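# Place cup carrier upright inside standing paper bag

## Task

Set the cup carrier inside the paper bag, resting flat and upright on the bag's floor. The bag must end up standing on the table, open, with its whole rim pointing upward. Everything must stay that way without the robot supporting it, so release the grip and move the grippers away at the end.

## Robot and tools

Robot: two arms, left_arm and right_arm, each with 6 revolute joints and a parallel gripper. Names are just labels and do not match sides of any image. Keep every rigid object on the table, since knocking one off fails the job; cloth, paper and film are exempt. Never let the arms collide or shove each other hard. Loose objects or held parts may occasionally get a short external tug or push.

Frame: one shared scene frame. Its origin sits on the tabletop midway between the arms, +z is up, +x reaches out across the table, and left_arm is on the +y side. Positions are in metres, orientations are quaternions in w,x,y,z order. A gripper's fingers point along its own +z and close along its own y. The reported end-effector point lies between the finger pads, roughly 1 cm short of the tips, and may be somewhat wrong, especially when the arm is stretched far.

Tool execute_actions, argument actions: a list holding at most one item, or empty.
- Empty list: no command, just returns the current state.
- Move: {"rows": [[...]], "steps": n}, with n from 1 to 15 (default 15), each step 1/30 s. Each row is applied for one step; if rows run out, the final row repeats. Every row is a single flat list of 14 numbers covering both arms, even when only one moves: left_arm waist, shoulder, elbow, wrist pitch, wrist yaw, wrist roll, opening, then the same seven for right_arm. The joint numbers are absolute target angles in radians, in the same form the Joint positions line shows; they are not offsets. Stated ranges per arm: waist -2.618 to 3.054, shoulder 0.000 to 3.142, elbow 0.000 to 3.142, wrist pitch -1.571 to 1.571, wrist yaw -1.571 to 1.571, wrist roll -2.094 to 2.094. True limits can differ from these by up to 0.036 rad. A target beyond a limit by more than 0.036 and further out than the joint's last reading gets the whole call refused (nothing is sent). A target past the real limit is clipped there, and the result may print "joint sent to its limit" (possibly about an earlier, still-running action); lack of that line proves nothing. Opening is an absolute value from -1 (closed) to +1 (fully open).
- Wait: {"steps": n} with no rows, n up to 300; returns once n steps have passed since the previous result, with your reply time counted in.
- Optional pictures (boolean) turns camera images in the result on or off; default is on.

Motion limits: each joint's sent target is kept within a lead of its measured angle (waist 0.202, shoulder 0.258, elbow 0.238, wrist pitch 0.573, wrist yaw and roll 0.522 rad), and if the targets would move a gripper over 70 mm from where it is, all of that arm's targets are scaled toward the current angles. Big moves therefore need several calls. Between calls the arms keep heading for the last row sent, until everything has nearly stopped or a step is HELD; after that only a new action moves them further. Fingers still closing or opening continue regardless.

Gripping: grip_measured reports finger opening on the same -1..+1 scale you command; Joint positions lists the pad gap in metres (0.094 fully open). Readings may be off by about 1 mm per gripper. To hold something, command an opening below grip_measured: about 0.03 lower is firm, less is gentler. Pads push up to roughly 50 to 62 N (lower on some grippers, and lower on parts thinner than about 2 mm) and may spike on first contact.

Result lines: the state line gives each gripper's position and quaternion. Joint positions and Joint velocities list per arm the six joints (rad, rad/s) then pad gap (m, m/s). Joint torques follow the same joint order without the gripper; they are total drive output, nonzero even in free air, noisy and offset, so treat them as rough hints of load. "joint command not followed" means the clearance check altered or blocked some joint targets; the rest of the row still ran. HELD marks steps where your row, or part of it, was not sent. MOTOR HOT appears from 75 °C; at 90 °C that arm halts for 10 s, and at 100 °C its motors and gripper go limp and it drops; these appear as OVER-TEMPERATURE FAULT. Avoid long static holding of loads.

Cameras: cam_head_left, cam_head_right, cam_high (504x504) and cam_left_wrist, cam_right_wrist (616x616 fisheye). Calibration matrices are given but may be slightly off; wrist camera poses come from the reported joints.

Tool zoom_image: camera (one of the names above) and region [x0, y0, x1, y1] in pixels of that camera's latest image, origin top-left, at most 504 by 504; returns a closer view.

Tool finished_scene: argument scene, the number of the current scene. It ends that scene irreversibly and reports success; call it only after the carrier rests upright in the open, upright bag, the grippers have released and backed away. Replying without any tool call also ends things.

Avoid drops, slips, slams, hard impacts and heavy pushing; move smoothly, efficiently and quickly, since reply time keeps the simulation running.

Each tool is called after ">>>" in YAML: its name, and indented under it one key for each argument.

## Session

>>> execute_actions:
  actions: []

Scene clock: 0.00 s of 5400.00 s.
left_arm: end_effector_position=(+0.4092, +0.3556, +0.3166) grip_measured=+1.000 end_effector_quat_wxyz=(+0.578, +0.060, +0.763, +0.282) | right_arm: end_effector_position=(+0.1343, -0.3838, +0.1600) grip_measured=+1.000 end_effector_quat_wxyz=(+0.041, -0.655, +0.745, -0.120)
Joint positions: left_arm=[-0.238  1.039  0.862 -0.03  -0.581  0.418  0.094] | right_arm=[-0.25   0.856  0.95  -1.428  0.096 -1.587  0.094]
Joint velocities: left_arm=[-0.027 -0.012 -0.002 -0.022 -0.022 -0.007  0.   ] | right_arm=[-0.007 -0.002 -0.007  0.037 -0.007 -0.066  0.   ]
Joint torques (N m, as the arm reports them, + toward a larger angle): no reading
Motor temperatures (°C, as the motors report them): left_arm=[24 26 24 25 25 24] | right_arm=[22 23 22 24 23 24]

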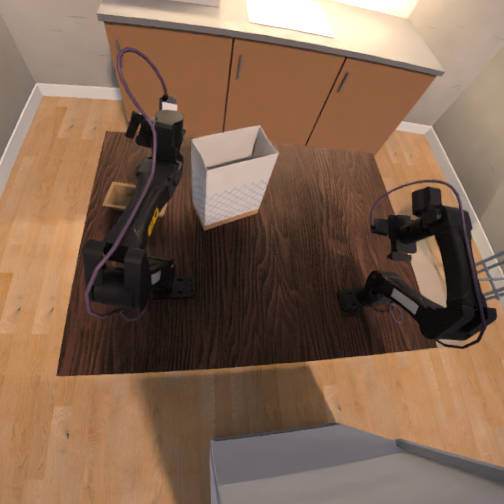

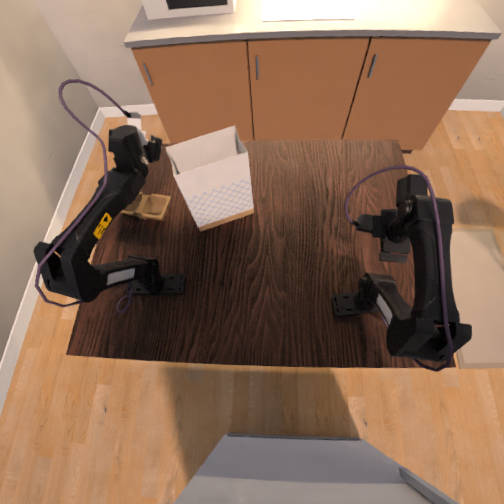

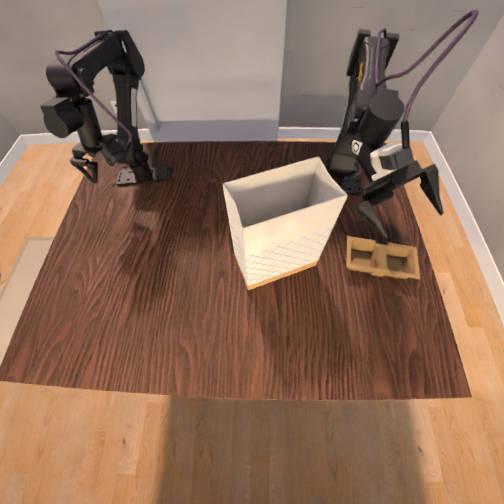

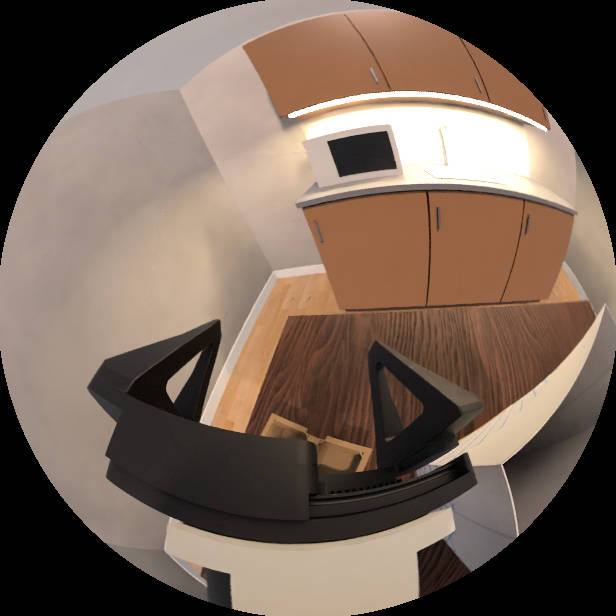

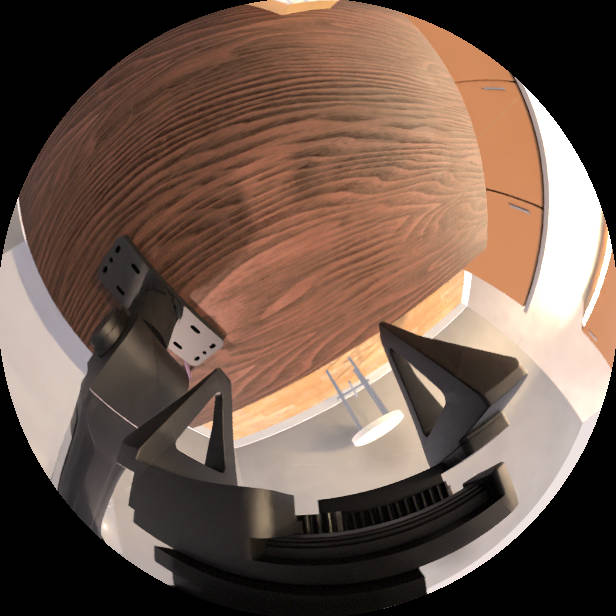

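>>> zoom_image:
  camera: "cam_high"
  region: [200, 130, 460, 310]

>>> zoom_image:
  camera: "cam_head_right"
  region: [90, 110, 290, 260]

Region (200, 130, 460, 310) of cam_high's 504x504 image, scaled by 1.938, with more detail than that image has; it fills the top 349 rows of this view, and the rest is white.

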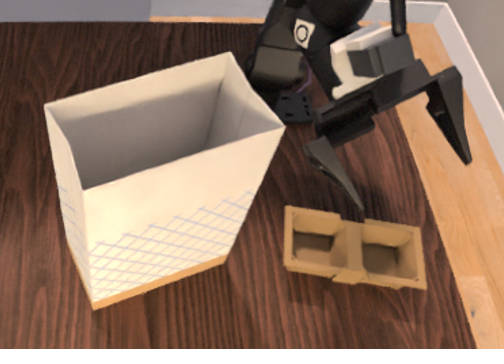

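Region (90, 110, 290, 260) of cam_head_right's 504x504 image, scaled by 2.520, with more detail than that image has; it fills the top 378 rows of this view, and the rest is white.

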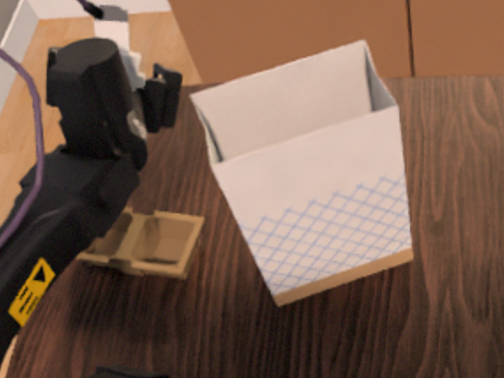

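>>> execute_actions:
  actions:
    - {"rows":[[0.1,1.0,0.85,-1.2,0,0,1,-0.25,0.856,0.95,-1.428,0.096,-1.587,1]]}
  pictures: false

>>> execute_actions:
  actions:
    - {"steps":30}

Scene clock: 54.60 s of 5400.00 s.
left_arm: end_effector_position=(+0.2623, +0.3688, +0.1312) grip_measured=+1.000 end_effector_quat_wxyz=(+0.174, -0.039, +0.983, +0.038) | right_arm: end_effector_position=(+0.1343, -0.3838, +0.1600) grip_measured=+1.000 end_effector_quat_wxyz=(+0.041, -0.655, +0.745, -0.120)
Joint positions: left_arm=[ 0.089  1.028  0.864 -1.053 -0.05   0.042  0.094] | right_arm=[-0.25   0.856  0.95  -1.428  0.096 -1.587  0.094]
Joint velocities: left_arm=[ 0.017  0.002 -0.007 -1.048  0.286 -0.227  0.   ] | right_arm=[-0.002  0.007 -0.002 -0.007 -0.081 -0.007  0.   ]
Joint torques (N m, as the arm reports them, + toward a larger angle): left_arm=[ 0.7  -3.55  6.18  1.46  0.07 -0.05] | right_arm=[-0.04 -0.1   6.44  0.63  0.05 -0.02]
Motor temperatures (°C, as the motors report them): left_arm=[24 27 28 30 25 24] | right_arm=[22 23 24 25 23 24]
Steps of this call (steps 1 to 90: nothing new was sent; then 51.10 s passed at rest; steps 91 to 105: all 15 steps of this action). Readings (joint positions):
91: left_arm=[-0.212 1.036 0.864 -0.079 -0.507 0.367] | right_arm=[-0.250 0.856 0.950 -1.428 0.096 -1.587]
92: left_arm=[-0.166 1.029 0.864 -0.148 -0.428 0.316] | right_arm=[-0.250 0.856 0.950 -1.428 0.096 -1.587]
94: left_arm=[-0.060 1.028 0.864 -0.298 -0.314 0.238] | right_arm=[-0.250 0.856 0.950 -1.428 0.096 -1.587]
98: left_arm=[0.069 1.028 0.864 -0.602 -0.185 0.135] | right_arm=[-0.250 0.856 0.950 -1.428 0.096 -1.587]
105: the state above

Scene clock: 55.60 s of 5400.00 s.
left_arm: end_effector_position=(+0.2321, +0.3577, +0.1217) grip_measured=+1.000 end_effector_quat_wxyz=(+0.111, -0.051, +0.992, +0.010) | right_arm: end_effector_position=(+0.1343, -0.3838, +0.1600) grip_measured=+1.000 end_effector_quat_wxyz=(+0.041, -0.655, +0.745, -0.120)
Joint positions: left_arm=[ 0.089  1.028  0.864 -1.184 -0.006  0.011  0.094] | right_arm=[-0.25   0.856  0.95  -1.428  0.096 -1.587  0.094]
Joint velocities: left_arm=[-0.017 -0.012 -0.022 -0.051 -0.066  0.022  0.   ] | right_arm=[ 0.002  0.012  0.007 -0.037  0.066 -0.007  0.   ]
Joint torques (N m, as the arm reports them, + toward a larger angle): left_arm=[ 0.6  -3.36  5.91  0.88  0.09 -0.06] | right_arm=[-0.1  -0.13  6.3   0.62  0.08 -0.07]
Motor temperatures (°C, as the motors report them): left_arm=[24 27 28 30 25 24] | right_arm=[22 23 24 25 23 24]
Steps of this call (steps 1 to 30: the robot went on to your last target). Readings (joint positions):
1: left_arm=[0.089 1.028 0.864 -1.082 -0.041 0.036] | right_arm=[-0.250 0.856 0.950 -1.428 0.096 -1.587]
2: left_arm=[0.089 1.028 0.864 -1.106 -0.033 0.031] | right_arm=[-0.250 0.856 0.950 -1.428 0.096 -1.587]
4: left_arm=[0.089 1.028 0.864 -1.137 -0.023 0.024] | right_arm=[-0.250 0.856 0.950 -1.428 0.096 -1.587]
8: left_arm=[0.089 1.028 0.864 -1.167 -0.013 0.016] | right_arm=[-0.250 0.856 0.950 -1.428 0.096 -1.587]
30: the state above
All arms were judged still, so your last target was given up. Only a new action makes them travel on or press farther. Fingers that are still opening or closing keep moving.
camera_calibration (this result's frames):
cam_left_wrist: T_world_to_cam=[[0.273078, -0.959879, 0.0637176, 0.266148], [-0.922864, -0.242697, 0.299031, 0.29195], [-0.27157, -0.140461, -0.952114, 0.340244], [0, 0, 0, 1]] pos_world=[0.289151, 0.374117, 0.219691]

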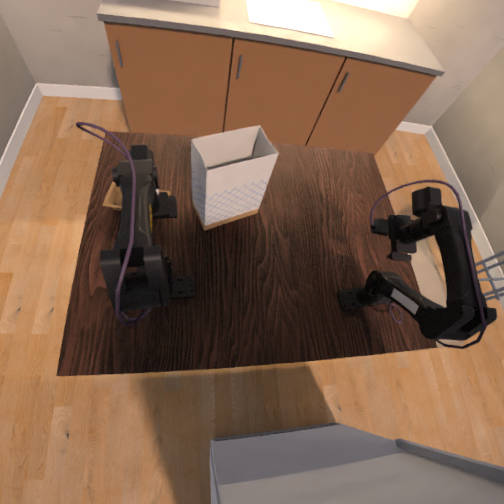

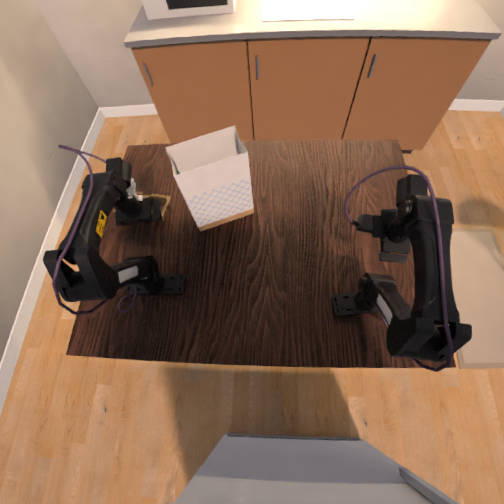

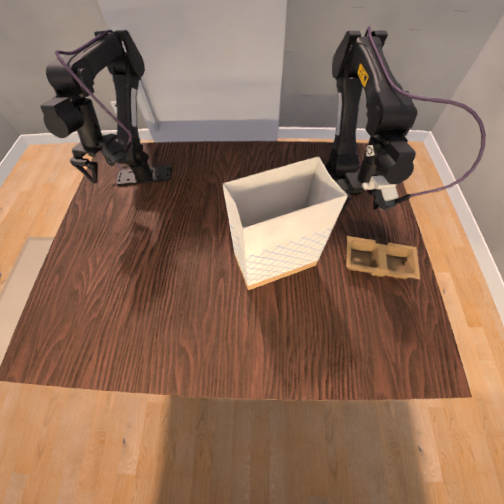

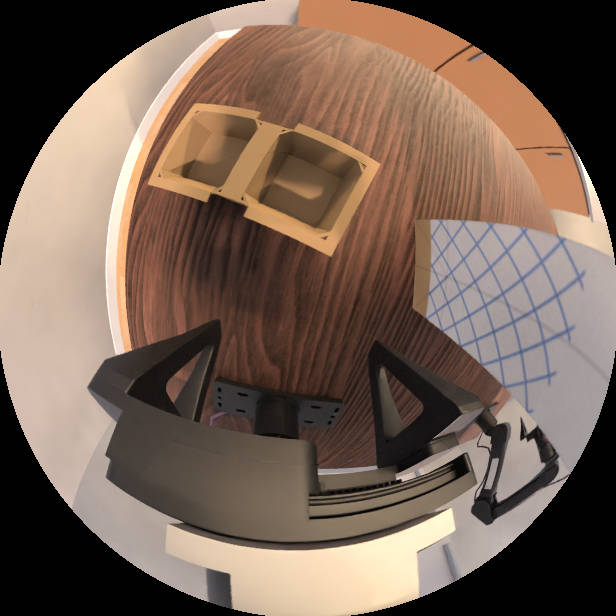

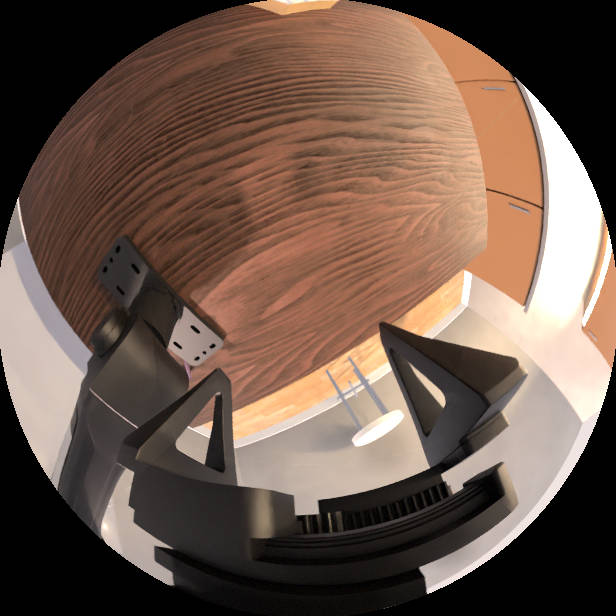

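>>> execute_actions:
  actions:
    - {"rows":[[0.39,1.4,1.2,-1.25,0,0.3,1,-0.25,0.856,0.95,-1.428,0.096,-1.587,1],[0.39,1.4,1.2,-1.25,0,0.3,1,-0.25,0.856,0.95,-1.428,0.096,-1.587,1],[0.39,1.4,1.2,-1.25,0,0.3,1,-0.25,0.856,0.95,-1.428,0.096,-1.587,1],[0.39,1.4,1.2,-1.25,0,0.3,1,-0.25,0.856,0.95,-1.428,0.096,-1.587,1],[0.39,1.4,1.25,-1.25,0,0.3,1,-0.25,0.856,0.95,-1.428,0.096,-1.587,1],[0.39,1.5,1.3,-1.25,0,0.4,1,-0.25,0.856,0.95,-1.428,0.096,-1.587,1],[0.39,1.6,1.35,-1.25,0,0.5,1,-0.25,0.856,0.95,-1.428,0.096,-1.587,1],[0.39,1.76,1.42,-1.21,0,0.55,1,-0.25,0.856,0.95,-1.428,0.096,-1.587,1]]}
  pictures: false

>>> execute_actions:
  actions:
    - {"steps":30}

Scene clock: 76.03 s of 5400.00 s.
left_arm: end_effector_position=(+0.3398, +0.4664, +0.0887) grip_measured=+1.000 end_effector_quat_wxyz=(-0.007, +0.040, +0.999, -0.001) | right_arm: end_effector_position=(+0.1343, -0.3838, +0.1600) grip_measured=+1.000 end_effector_quat_wxyz=(+0.041, -0.655, +0.745, -0.120)
Joint positions: left_arm=[ 0.392  1.795  1.4   -1.19  -0.003  0.495  0.094] | right_arm=[-0.25   0.856  0.95  -1.428  0.096 -1.587  0.094]
Joint velocities: left_arm=[-0.027 -0.027 -0.022 -0.066  0.022  0.242  0.   ] | right_arm=[-0.002  0.007 -0.002  0.037 -0.095 -0.007  0.   ]
Joint torques (N m, as the arm reports them, + toward a larger angle): left_arm=[-0.38 -9.98  8.32  0.32  0.06  0.05] | right_arm=[-0.11 -0.15  6.34  0.6   0.06 -0.04]
Motor temperatures (°C, as the motors report them): left_arm=[24 27 27 28 25 24] | right_arm=[22 23 24 25 23 24]
Steps of this call (steps 1 to 90: nothing new was sent; then 16.93 s passed at rest; steps 91 to 105: all 15 steps of this action). Readings (joint positions):
91: left_arm=[0.124 1.067 0.902 -1.223 0.008 0.060] | right_arm=[-0.250 0.856 0.950 -1.428 0.096 -1.587]
92: left_arm=[0.191 1.143 0.975 -1.260 0.012 0.106] | right_arm=[-0.250 0.856 0.950 -1.428 0.096 -1.587]
94: left_arm=[0.314 1.304 1.115 -1.247 0.010 0.169] | right_arm=[-0.250 0.856 0.950 -1.428 0.096 -1.587]
98: left_arm=[0.392 1.535 1.308 -1.243 -0.004 0.327] | right_arm=[-0.250 0.856 0.950 -1.428 0.096 -1.587]
105: the state above

Scene clock: 77.03 s of 5400.00 s.
left_arm: end_effector_position=(+0.3392, +0.4661, +0.0924) grip_measured=+1.000 end_effector_quat_wxyz=(-0.003, +0.062, +0.998, +0.000) | right_arm: end_effector_position=(+0.1343, -0.3838, +0.1600) grip_measured=+1.000 end_effector_quat_wxyz=(+0.041, -0.655, +0.745, -0.120)
Joint positions: left_arm=[ 0.392  1.783  1.4   -1.194 -0.003  0.539  0.094] | right_arm=[-0.25   0.856  0.95  -1.428  0.096 -1.587  0.094]
Joint velocities: left_arm=[-0.017 -0.002  0.012 -0.022 -0.007 -0.037  0.   ] | right_arm=[-0.012 -0.007 -0.012 -0.022  0.007  0.022  0.   ]
Joint torques (N m, as the arm reports them, + toward a larger angle): left_arm=[-0.16 -8.98  8.38  0.37  0.07  0.11] | right_arm=[-0.07 -0.23  6.36  0.61  0.05 -0.06]
Motor temperatures (°C, as the motors report them): left_arm=[24 27 27 28 25 24] | right_arm=[22 23 24 25 23 24]
Steps of this call (steps 1 to 30: the robot went on to your last target). Readings (joint positions):
1: left_arm=[0.392 1.792 1.400 -1.190 -0.003 0.504] | right_arm=[-0.250 0.856 0.950 -1.428 0.096 -1.587]
2: left_arm=[0.392 1.789 1.400 -1.191 -0.003 0.511] | right_arm=[-0.250 0.856 0.950 -1.428 0.096 -1.587]
4: left_arm=[0.392 1.784 1.400 -1.193 -0.003 0.521] | right_arm=[-0.250 0.856 0.950 -1.428 0.096 -1.587]
8: left_arm=[0.392 1.783 1.400 -1.193 -0.003 0.532] | right_arm=[-0.250 0.856 0.950 -1.428 0.096 -1.587]
30: the state above
All arms were judged still, so your last target was given up. Only a new action makes them travel on or press farther. Fingers that are still opening or closing keep moving.
camera_calibration (this result's frames):
cam_left_wrist: T_world_to_cam=[[0.0617832, -0.997614, 0.0308097, 0.435171], [-0.860863, -0.0376425, 0.507442, 0.28995], [-0.505072, -0.0578743, -0.861135, 0.389007], [0, 0, 0, 1]] pos_world=[0.419198, 0.46756, 0.174447]

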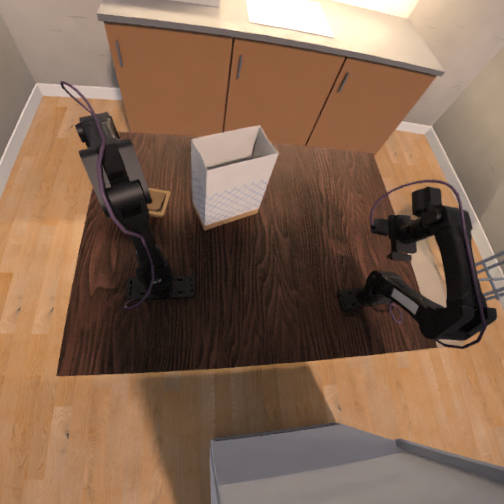

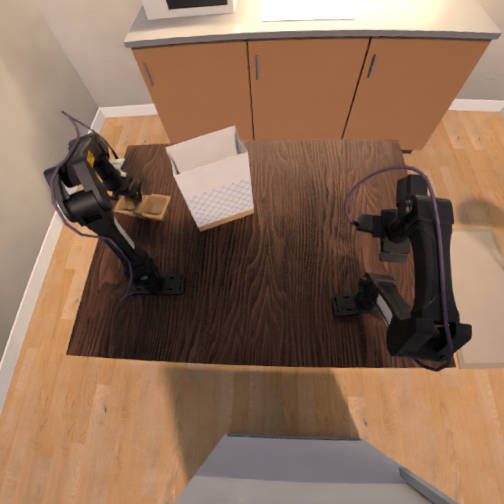

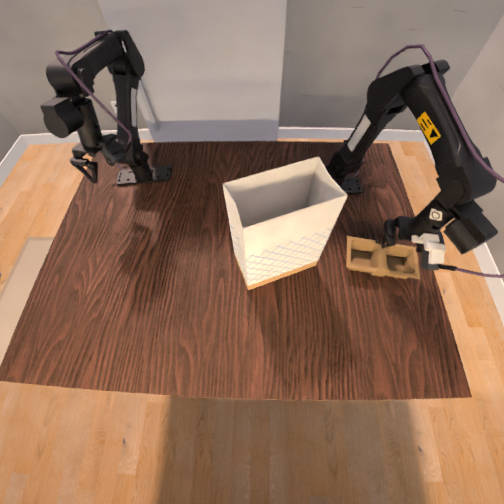

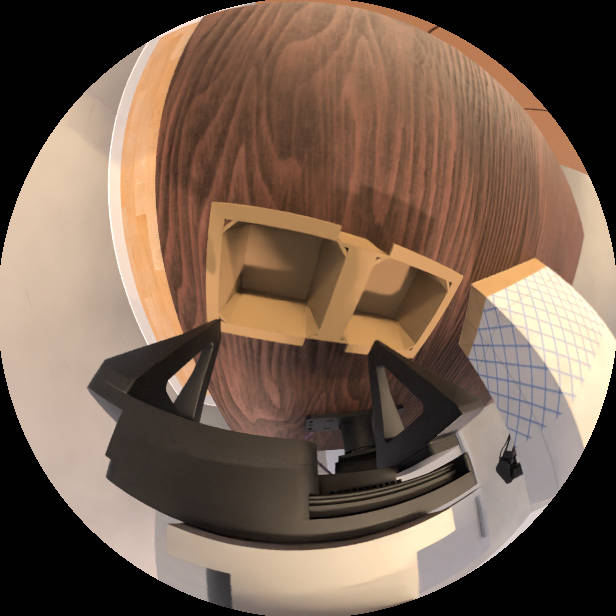

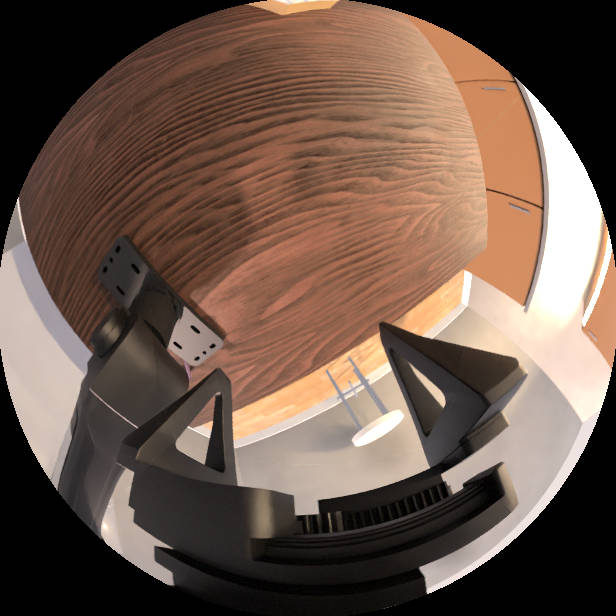

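>>> execute_actions:
  actions:
    - {"rows":[[0.296,1.81,1.5,-1.237,0,0.445,1,-0.25,0.856,0.95,-1.428,0.096,-1.587,1]]}

Scene clock: 129.87 s of 5400.00 s.
left_arm: end_effector_position=(+0.3634, +0.4390, +0.1040) grip_measured=+1.000 end_effector_quat_wxyz=(+0.009, +0.073, +0.997, +0.004) | right_arm: end_effector_position=(+0.1343, -0.3838, +0.1600) grip_measured=+1.000 end_effector_quat_wxyz=(+0.041, -0.655, +0.745, -0.120)
Joint positions: left_arm=[ 0.29   1.803  1.471 -1.22  -0.001  0.458  0.094] | right_arm=[-0.25   0.856  0.95  -1.428  0.096 -1.587  0.094]
Joint velocities: left_arm=[-0.017  0.007 -0.002 -0.022 -0.037  0.037  0.   ] | right_arm=[-0.007 -0.002  0.002  0.051  0.037 -0.022  0.   ]
Joint torques (N m, as the arm reports them, + toward a larger angle): left_arm=[ 0.24 -7.01  9.25  0.49  0.09 -0.06] | right_arm=[-0.17 -0.07  6.39  0.62  0.06 -0.03]
Motor temperatures (°C, as the motors report them): left_arm=[24 34 28 27 25 24] | right_arm=[22 23 24 25 23 24]
Steps of this call (steps 1 to 90: nothing new was sent; then 49.33 s passed at rest; steps 91 to 105: all 15 steps of this action). Readings (joint positions):
91: left_arm=[0.383 1.788 1.412 -1.206 -0.008 0.524] | right_arm=[-0.250 0.856 0.950 -1.428 0.096 -1.587]
92: left_arm=[0.366 1.796 1.431 -1.215 -0.011 0.510] | right_arm=[-0.250 0.856 0.950 -1.428 0.096 -1.587]
94: left_arm=[0.323 1.803 1.459 -1.215 -0.009 0.490] | right_arm=[-0.250 0.856 0.950 -1.428 0.096 -1.587]
98: left_arm=[0.289 1.803 1.471 -1.216 -0.001 0.471] | right_arm=[-0.250 0.856 0.950 -1.428 0.096 -1.587]
105: the state above
camera_calibration (this result's frames):
cam_left_wrist: T_world_to_cam=[[0.0397671, -0.998884, 0.0254647, 0.415389], [-0.873534, -0.0223808, 0.486248, 0.304015], [-0.485135, -0.041581, -0.87345, 0.396514], [0, 0, 0, 1]] pos_world=[0.441412, 0.438218, 0.187931]

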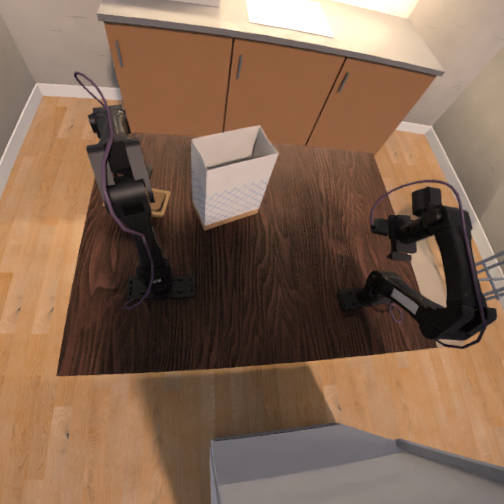

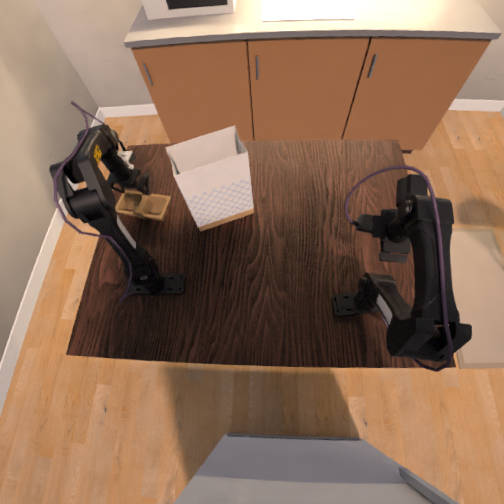

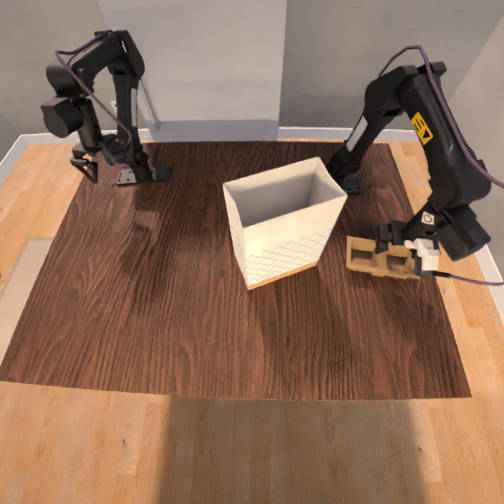

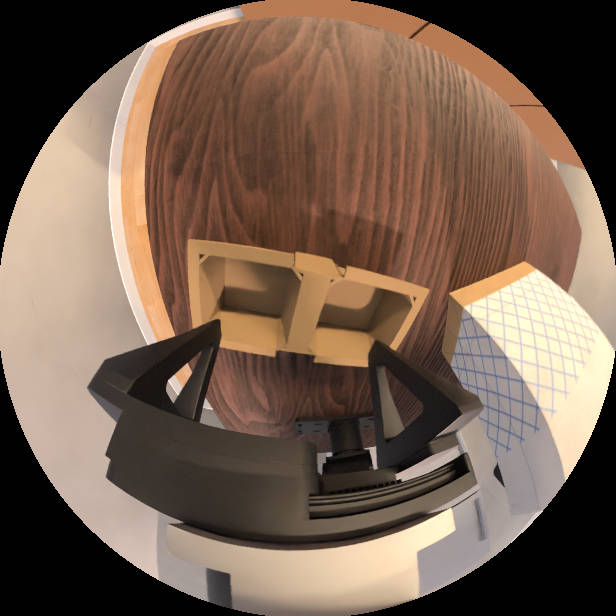

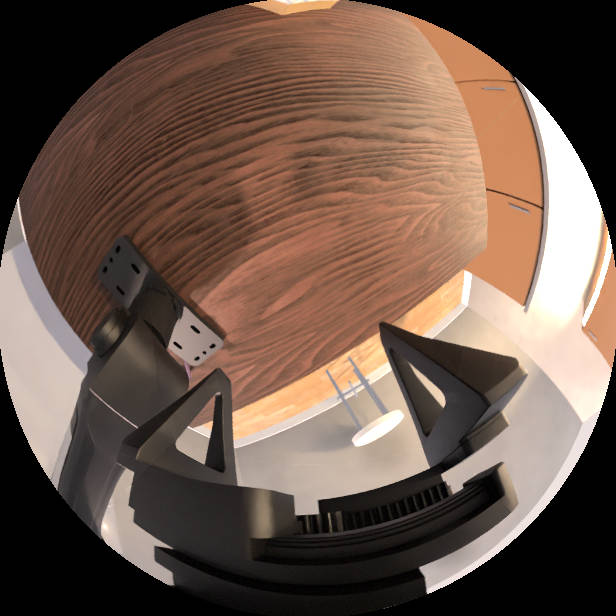

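>>> execute_actions:
  actions:
    - {"rows":[[0.265,1.83,1.45,-1.16,0,0.42,1,-0.25,0.856,0.95,-1.428,0.096,-1.587,1],[0.265,1.83,1.45,-1.16,0,0.42,1,-0.25,0.856,0.95,-1.428,0.096,-1.587,1],[0.265,1.83,1.45,-1.16,0,0.42,1,-0.25,0.856,0.95,-1.428,0.096,-1.587,1],[0.265,1.83,1.45,-1.16,0,0.42,1,-0.25,0.856,0.95,-1.428,0.096,-1.587,1],[0.265,1.865,1.35,-1.04,0,0.42,0.3,-0.25,0.856,0.95,-1.428,0.096,-1.587,1]]}

Scene clock: 141.60 s of 5400.00 s.
left_arm: end_effector_position=(+0.3648, +0.4333, +0.0525) grip_measured=+0.302 end_effector_quat_wxyz=(-0.010, +0.068, +0.998, -0.003) | right_arm: end_effector_position=(+0.1343, -0.3838, +0.1600) grip_measured=+1.000 end_effector_quat_wxyz=(+0.041, -0.655, +0.745, -0.120)
Joint positions: left_arm=[ 0.272  1.875  1.356 -1.072 -0.002  0.432  0.061] | right_arm=[-0.25   0.856  0.95  -1.428  0.096 -1.587  0.094]
Joint velocities: left_arm=[-0.002 -0.012  0.012  0.212  0.007 -0.037  0.001] | right_arm=[-0.012 -0.007  0.007 -0.051  0.007  0.066  0.   ]
Joint torques (N m, as the arm reports them, + toward a larger angle): left_arm=[-0.56 -8.79  6.44  0.72  0.03 -0.09] | right_arm=[ 0.07 -0.23  6.4   0.63  0.07 -0.03]
Motor temperatures (°C, as the motors report them): left_arm=[24 33 29 27 25 24] | right_arm=[22 23 24 25 23 24]
Steps of this call (steps 1 to 15: the robot went on to your last target; steps 16 to 90: nothing new was sent; then 8.23 s passed at rest; steps 91 to 105: all 15 steps of this action). Readings (joint positions):
91: left_arm=[0.288 1.805 1.471 -1.217 -0.002 0.451] | right_arm=[-0.250 0.856 0.950 -1.428 0.096 -1.587]
92: left_arm=[0.286 1.807 1.471 -1.210 -0.002 0.447] | right_arm=[-0.250 0.856 0.950 -1.428 0.096 -1.587]
94: left_arm=[0.278 1.815 1.471 -1.198 -0.002 0.441] | right_arm=[-0.250 0.856 0.950 -1.428 0.096 -1.587]
98: left_arm=[0.272 1.842 1.386 -1.110 -0.002 0.435] | right_arm=[-0.250 0.856 0.950 -1.428 0.096 -1.587]
105: the state above
camera_calibration (this result's frames):
cam_left_wrist: T_world_to_cam=[[0.0500907, -0.998117, 0.0354038, 0.406345], [-0.853867, -0.0244097, 0.519918, 0.322046], [-0.518075, -0.0562732, -0.853482, 0.369298], [0, 0, 0, 1]] pos_world=[0.445955, 0.434222, 0.133365]

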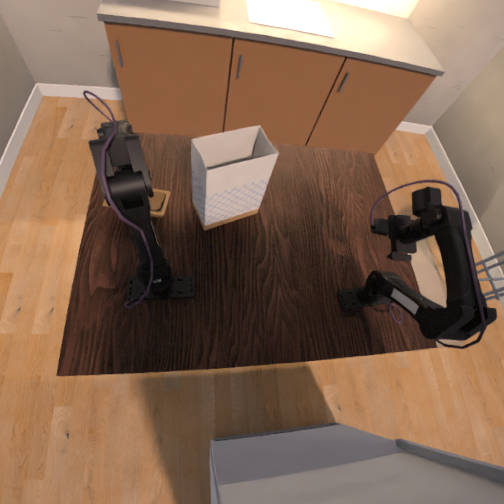

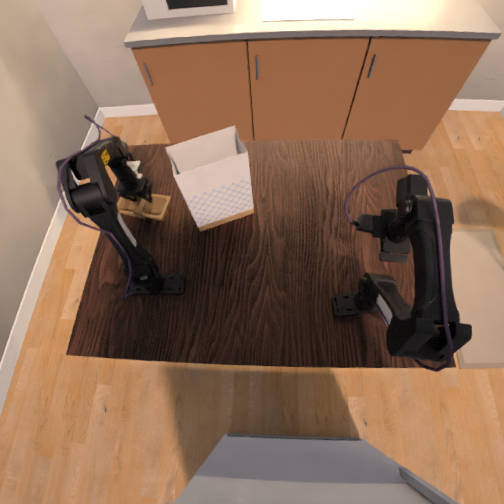

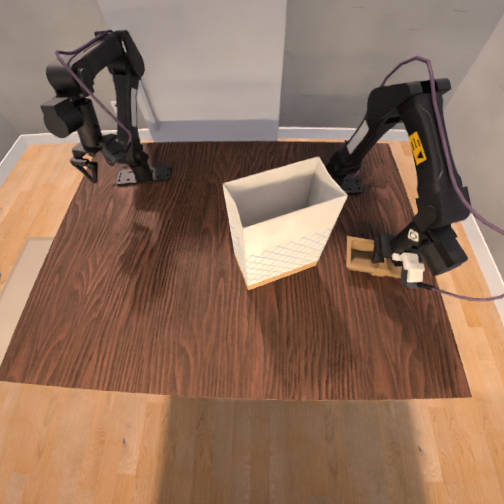

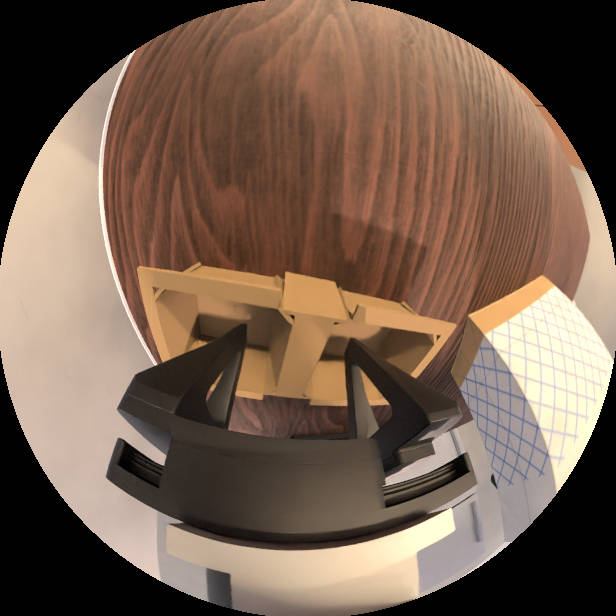

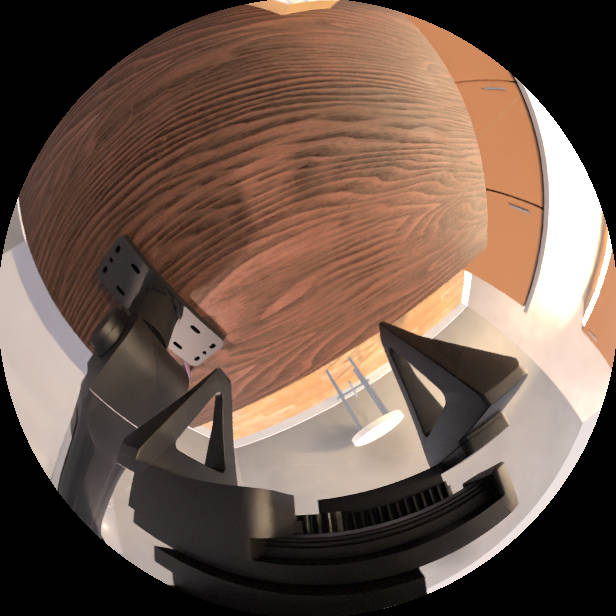

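>>> execute_actions:
  actions:
    - {"rows":[[0.265,1.89,1.33,-1.02,0,0.42,0.3,-0.25,0.856,0.95,-1.428,0.096,-1.587,1],[0.265,1.89,1.33,-1.02,0,0.42,0.3,-0.25,0.856,0.95,-1.428,0.096,-1.587,1],[0.265,1.89,1.33,-1.02,0,0.42,0.3,-0.25,0.856,0.95,-1.428,0.096,-1.587,1],[0.265,1.89,1.33,-1.02,0,0.42,0.3,-0.25,0.856,0.95,-1.428,0.096,-1.587,1],[0.265,1.89,1.33,-1.02,0,0.42,0.3,-0.25,0.856,0.95,-1.428,0.096,-1.587,1],[0.265,1.89,1.33,-1.02,0,0.42,-0.75,-0.25,0.856,0.95,-1.428,0.096,-1.587,1]]}
  pictures: false

>>> execute_actions:
  actions:
    - {"steps":30}

Scene clock: 151.63 s of 5400.00 s.
left_arm: end_effector_position=(+0.3725, +0.4356, +0.0525) grip_measured=-0.575 end_effector_quat_wxyz=(+0.005, +0.068, +0.998, +0.003) | right_arm: end_effector_position=(+0.1343, -0.3838, +0.1600) grip_measured=+1.000 end_effector_quat_wxyz=(+0.041, -0.655, +0.745, -0.120)
Joint positions: left_arm=[ 0.272  1.875  1.356 -1.04  -0.002  0.43   0.02 ] | right_arm=[-0.25   0.856  0.95  -1.428  0.096 -1.587  0.094]
Joint velocities: left_arm=[-0.017 -0.007  0.002 -0.022 -0.037  0.051 -0.001] | right_arm=[ 0.007  0.017 -0.002 -0.037  0.066 -0.007  0.   ]
Joint torques (N m, as the arm reports them, + toward a larger angle): left_arm=[-0.52 -6.85  4.37  0.86  0.04 -0.05] | right_arm=[-0.12 -0.08  6.46  0.59  0.06 -0.03]
Motor temperatures (°C, as the motors report them): left_arm=[24 34 28 27 25 25] | right_arm=[22 23 24 25 23 24]
Steps of this call (steps 1 to 30: the robot went on to your last target; steps 31 to 90: nothing new was sent; then 6.53 s passed at rest; steps 91 to 105: all 15 steps of this action). Readings (joint positions):
91: left_arm=[0.272 1.875 1.356 -1.057 -0.002 0.431] | right_arm=[-0.250 0.856 0.950 -1.428 0.096 -1.587]
92: left_arm=[0.272 1.875 1.356 -1.054 -0.002 0.431] | right_arm=[-0.250 0.856 0.950 -1.428 0.096 -1.587]
94: left_arm=[0.272 1.875 1.356 -1.048 -0.002 0.431] | right_arm=[-0.250 0.856 0.950 -1.428 0.096 -1.587]
98: left_arm=[0.272 1.875 1.356 -1.043 -0.001 0.431] | right_arm=[-0.250 0.856 0.950 -1.428 0.096 -1.587]
105: the state above

Scene clock: 152.63 s of 5400.00 s.
left_arm: end_effector_position=(+0.3725, +0.4356, +0.0525) grip_measured=-0.575 end_effector_quat_wxyz=(+0.005, +0.068, +0.998, +0.003) | right_arm: end_effector_position=(+0.1343, -0.3838, +0.1600) grip_measured=+1.000 end_effector_quat_wxyz=(+0.041, -0.655, +0.745, -0.120)
Joint positions: left_arm=[ 0.272  1.875  1.356 -1.04  -0.002  0.43   0.02 ] | right_arm=[-0.25   0.856  0.95  -1.428  0.096 -1.587  0.094]
Joint velocities: left_arm=[ 0.007  0.002  0.012  0.066  0.007 -0.007 -0.   ] | right_arm=[ 0.007 -0.002 -0.002 -0.007  0.081  0.066  0.   ]
Joint torques (N m, as the arm reports them, + toward a larger angle): left_arm=[-0.55 -6.88  4.37  0.86  0.04 -0.06] | right_arm=[ 0.01 -0.13  6.44  0.6   0.04  0.  ]
Motor temperatures (°C, as the motors report them): left_arm=[24 34 28 27 25 25] | right_arm=[22 23 24 25 23 24]
Steps of this call (steps 1 to 15: the robot went on to your last target; steps 16 to 30: nothing new was sent). Readings (joint positions):
1: left_arm=[0.272 1.875 1.356 -1.040 -0.002 0.430] | right_arm=[-0.250 0.856 0.950 -1.428 0.096 -1.587]
2: left_arm=[0.272 1.875 1.356 -1.040 -0.002 0.430] | right_arm=[-0.250 0.856 0.950 -1.428 0.096 -1.587]
4: left_arm=[0.272 1.875 1.356 -1.040 -0.002 0.430] | right_arm=[-0.250 0.856 0.950 -1.428 0.096 -1.587]
8: left_arm=[0.272 1.875 1.356 -1.040 -0.002 0.430] | right_arm=[-0.250 0.856 0.950 -1.428 0.096 -1.587]
30: the state above
All arms were judged still, so your last target was given up. Only a new action makes them travel on or press farther. Fingers that are still opening or closing keep moving.
camera_calibration (this result's frames):
cam_left_wrist: T_world_to_cam=[[0.0506375, -0.998337, 0.0275461, 0.408604], [-0.869538, -0.0305038, 0.492923, 0.338623], [-0.491263, -0.0489128, -0.869637, 0.361039], [0, 0, 0, 1]] pos_world=[0.45112, 0.435913, 0.135803]

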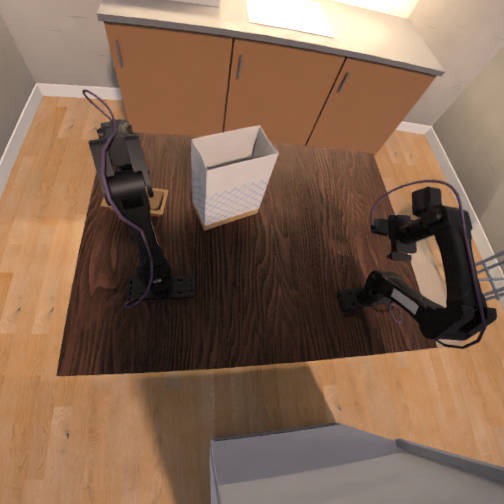

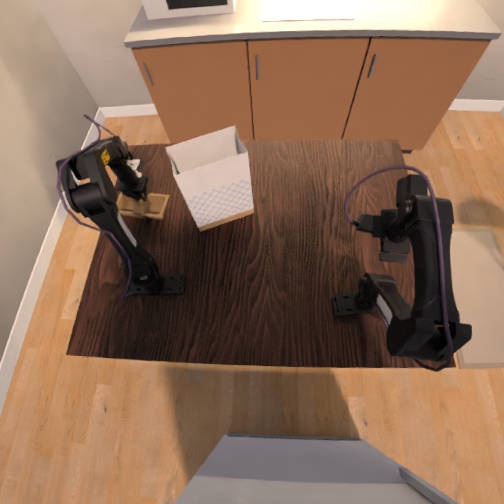

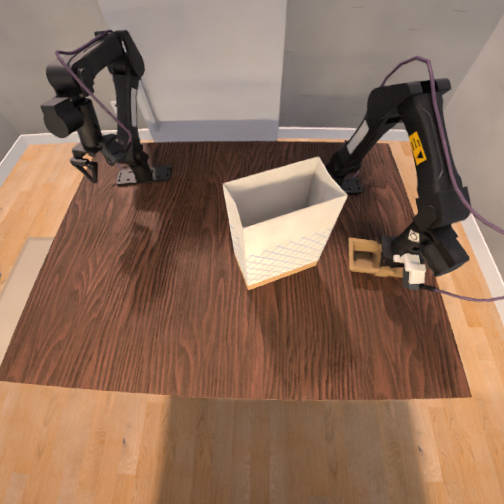

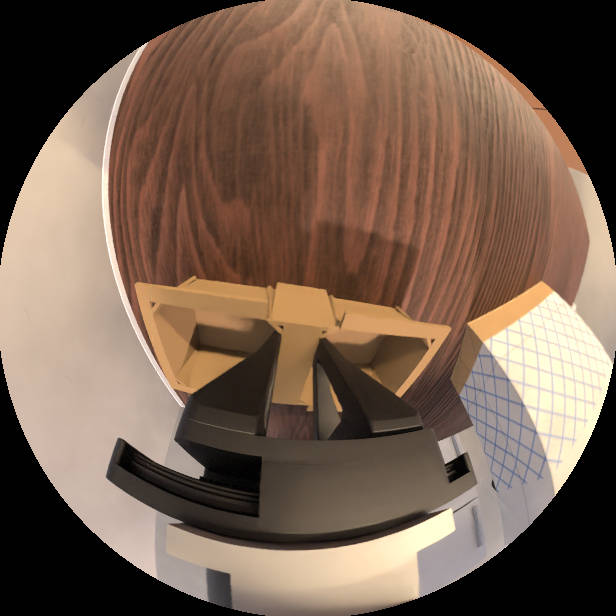

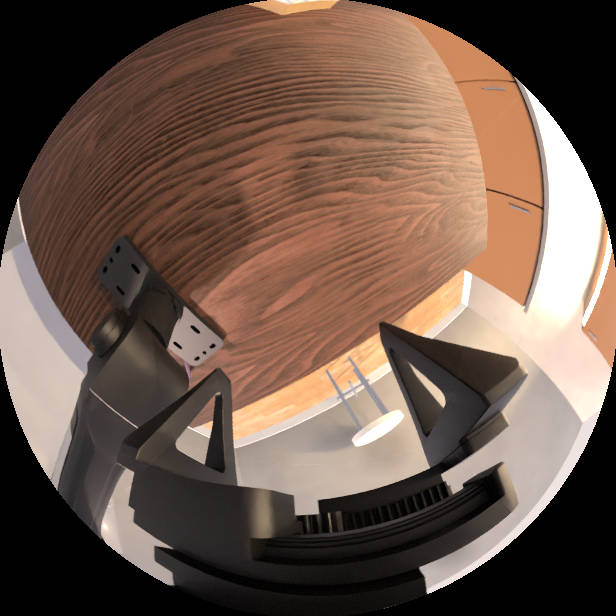

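>>> execute_actions:
  actions:
    - {"rows":[[0.3,1.8,1.55,-1.25,0,0.42,-0.63,-0.25,0.856,0.95,-1.428,0.096,-1.587,1],[0.3,1.8,1.55,-1.25,0,0.42,-0.63,-0.25,0.856,0.95,-1.428,0.096,-1.587,1],[0.3,1.8,1.55,-1.25,0,0.42,-0.63,-0.25,0.856,0.95,-1.428,0.096,-1.587,1],[0.3,1.8,1.55,-1.25,0,0.42,-0.63,-0.25,0.856,0.95,-1.428,0.096,-1.587,1],[0.3,1.8,1.55,-1.25,0,0.42,-0.63,-0.25,0.856,0.95,-1.428,0.096,-1.587,1],[0.3,1.457,2.06,-1.27,0,0,-0.63,-0.25,0.856,0.95,-1.428,0.096,-1.587,1]]}
  pictures: false

>>> execute_actions:
  actions:
    - {"rows":[[0.3,1.457,2.06,-1.27,0,-1.1,-0.63,-0.25,0.856,0.95,-1.428,0.096,-1.587,1]]}

Scene clock: 168.83 s of 5400.00 s.
left_arm: end_effector_position=(+0.4083, +0.4542, +0.2939) grip_measured=-0.575 end_effector_quat_wxyz=(+0.287, -0.069, +0.953, +0.072) | right_arm: end_effector_position=(+0.1343, -0.3838, +0.1600) grip_measured=+1.000 end_effector_quat_wxyz=(+0.041, -0.655, +0.745, -0.120)
Joint positions: left_arm=[ 0.291  1.569  1.807 -1.207 -0.002  0.17   0.02 ] | right_arm=[-0.25   0.856  0.95  -1.428  0.096 -1.587  0.094]
Joint velocities: left_arm=[ 0.007 -0.584  1.228 -0.154 -0.037 -0.579 -0.001] | right_arm=[-0.002 -0.012 -0.027 -0.037 -0.022 -0.022  0.   ]
Joint torques (N m, as the arm reports them, + toward a larger angle): left_arm=[ 0.34 -7.33  9.13  1.6   0.04 -0.03] | right_arm=[-0.12  0.06  6.27  0.6   0.04 -0.02]
Motor temperatures (°C, as the motors report them): left_arm=[24 33 27 27 25 25] | right_arm=[22 23 24 26 23 24]
Steps of this call (steps 1 to 90: nothing new was sent; then 12.70 s passed at rest; steps 91 to 105: all 15 steps of this action). Readings (joint positions):
91: left_arm=[0.274 1.876 1.382 -1.076 -0.001 0.430] | right_arm=[-0.250 0.856 0.950 -1.428 0.096 -1.587]
92: left_arm=[0.277 1.876 1.418 -1.119 -0.001 0.430] | right_arm=[-0.250 0.856 0.950 -1.428 0.096 -1.587]
94: left_arm=[0.285 1.852 1.486 -1.157 -0.001 0.430] | right_arm=[-0.250 0.856 0.950 -1.428 0.096 -1.587]
98: left_arm=[0.291 1.764 1.578 -1.185 -0.002 0.332] | right_arm=[-0.250 0.856 0.950 -1.428 0.096 -1.587]
105: the state above

Scene clock: 169.33 s of 5400.00 s.
left_arm: end_effector_position=(+0.3803, +0.4451, +0.4192) grip_measured=-0.575 end_effector_quat_wxyz=(+0.422, -0.539, +0.714, -0.145) | right_arm: end_effector_position=(+0.1343, -0.3838, +0.1600) grip_measured=+1.000 end_effector_quat_wxyz=(+0.041, -0.655, +0.745, -0.120)
Joint positions: left_arm=[ 0.291  1.451  2.053 -1.249 -0.002 -0.978  0.02 ] | right_arm=[-0.25   0.856  0.95  -1.428  0.096 -1.587  0.094]
Joint velocities: left_arm=[-0.007  0.051  0.002 -0.11  -0.007 -0.769 -0.   ] | right_arm=[ 0.002  0.017 -0.007 -0.022  0.037  0.007  0.   ]
Joint torques (N m, as the arm reports them, + toward a larger angle): left_arm=[ 0.5  -3.46  6.58  2.19  0.04 -0.07] | right_arm=[ 0.   -0.09  6.25  0.61  0.11 -0.02]
Motor temperatures (°C, as the motors report them): left_arm=[24 33 27 27 25 25] | right_arm=[22 23 24 26 23 24]
Steps of this call (steps 1 to 15: all 15 steps of this action). Readings (joint positions):
1: left_arm=[0.291 1.550 1.853 -1.212 -0.002 0.114] | right_arm=[-0.250 0.856 0.950 -1.428 0.096 -1.587]
2: left_arm=[0.291 1.533 1.901 -1.215 -0.002 0.042] | right_arm=[-0.250 0.856 0.950 -1.428 0.096 -1.587]
4: left_arm=[0.291 1.501 1.988 -1.217 -0.002 -0.147] | right_arm=[-0.250 0.856 0.950 -1.428 0.096 -1.587]
8: left_arm=[0.291 1.438 2.051 -1.220 -0.002 -0.548] | right_arm=[-0.250 0.856 0.950 -1.428 0.096 -1.587]
15: the state above
camera_calibration (this result's frames):
cam_left_wrist: T_world_to_cam=[[0.62449, -0.212655, 0.751526, -0.463912], [-0.340503, -0.940091, 0.0169332, 0.568118], [0.702901, -0.266471, -0.659487, 0.238865], [0, 0, 0, 1]] pos_world=[0.315256, 0.49908, 0.49655]

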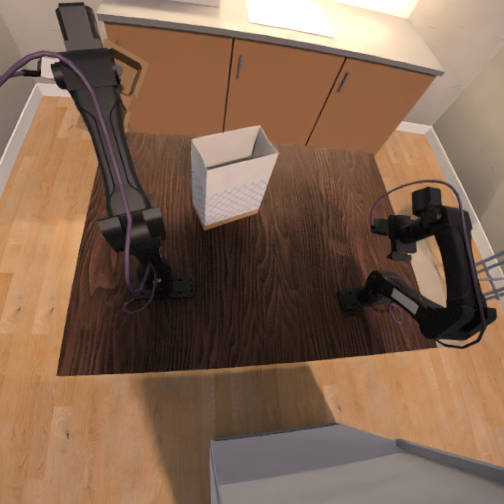

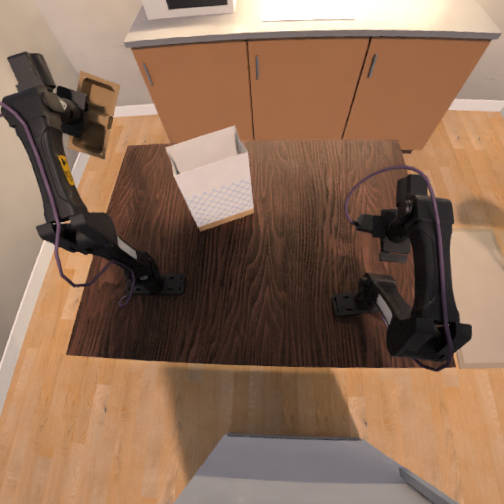

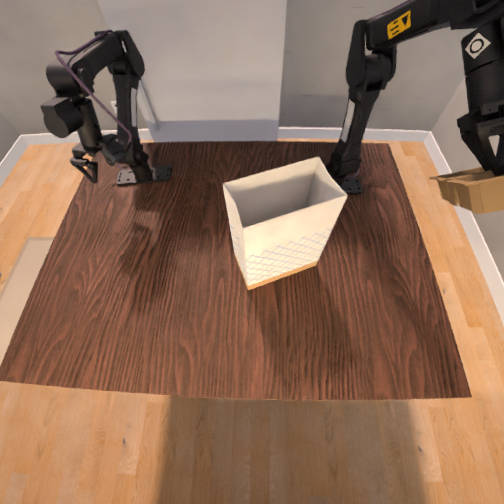

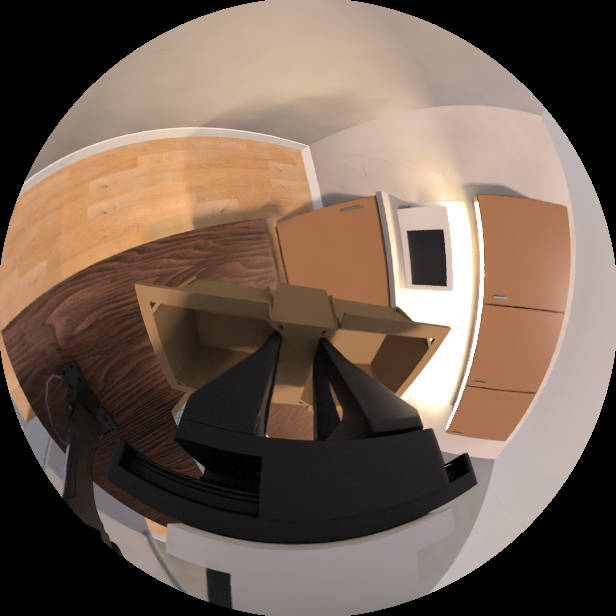

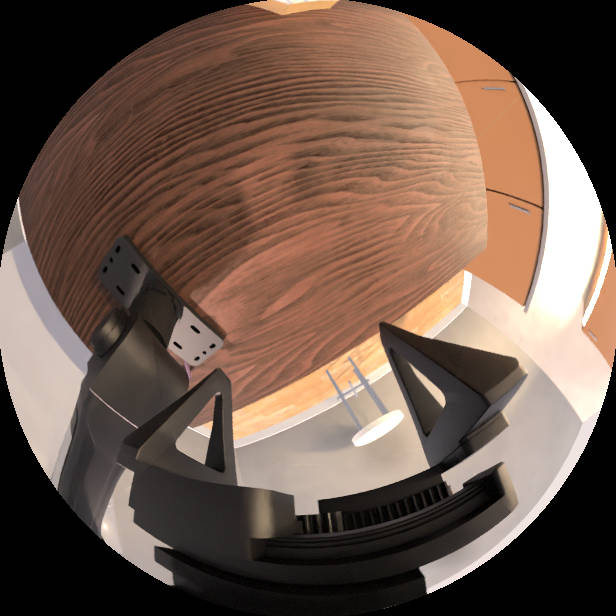

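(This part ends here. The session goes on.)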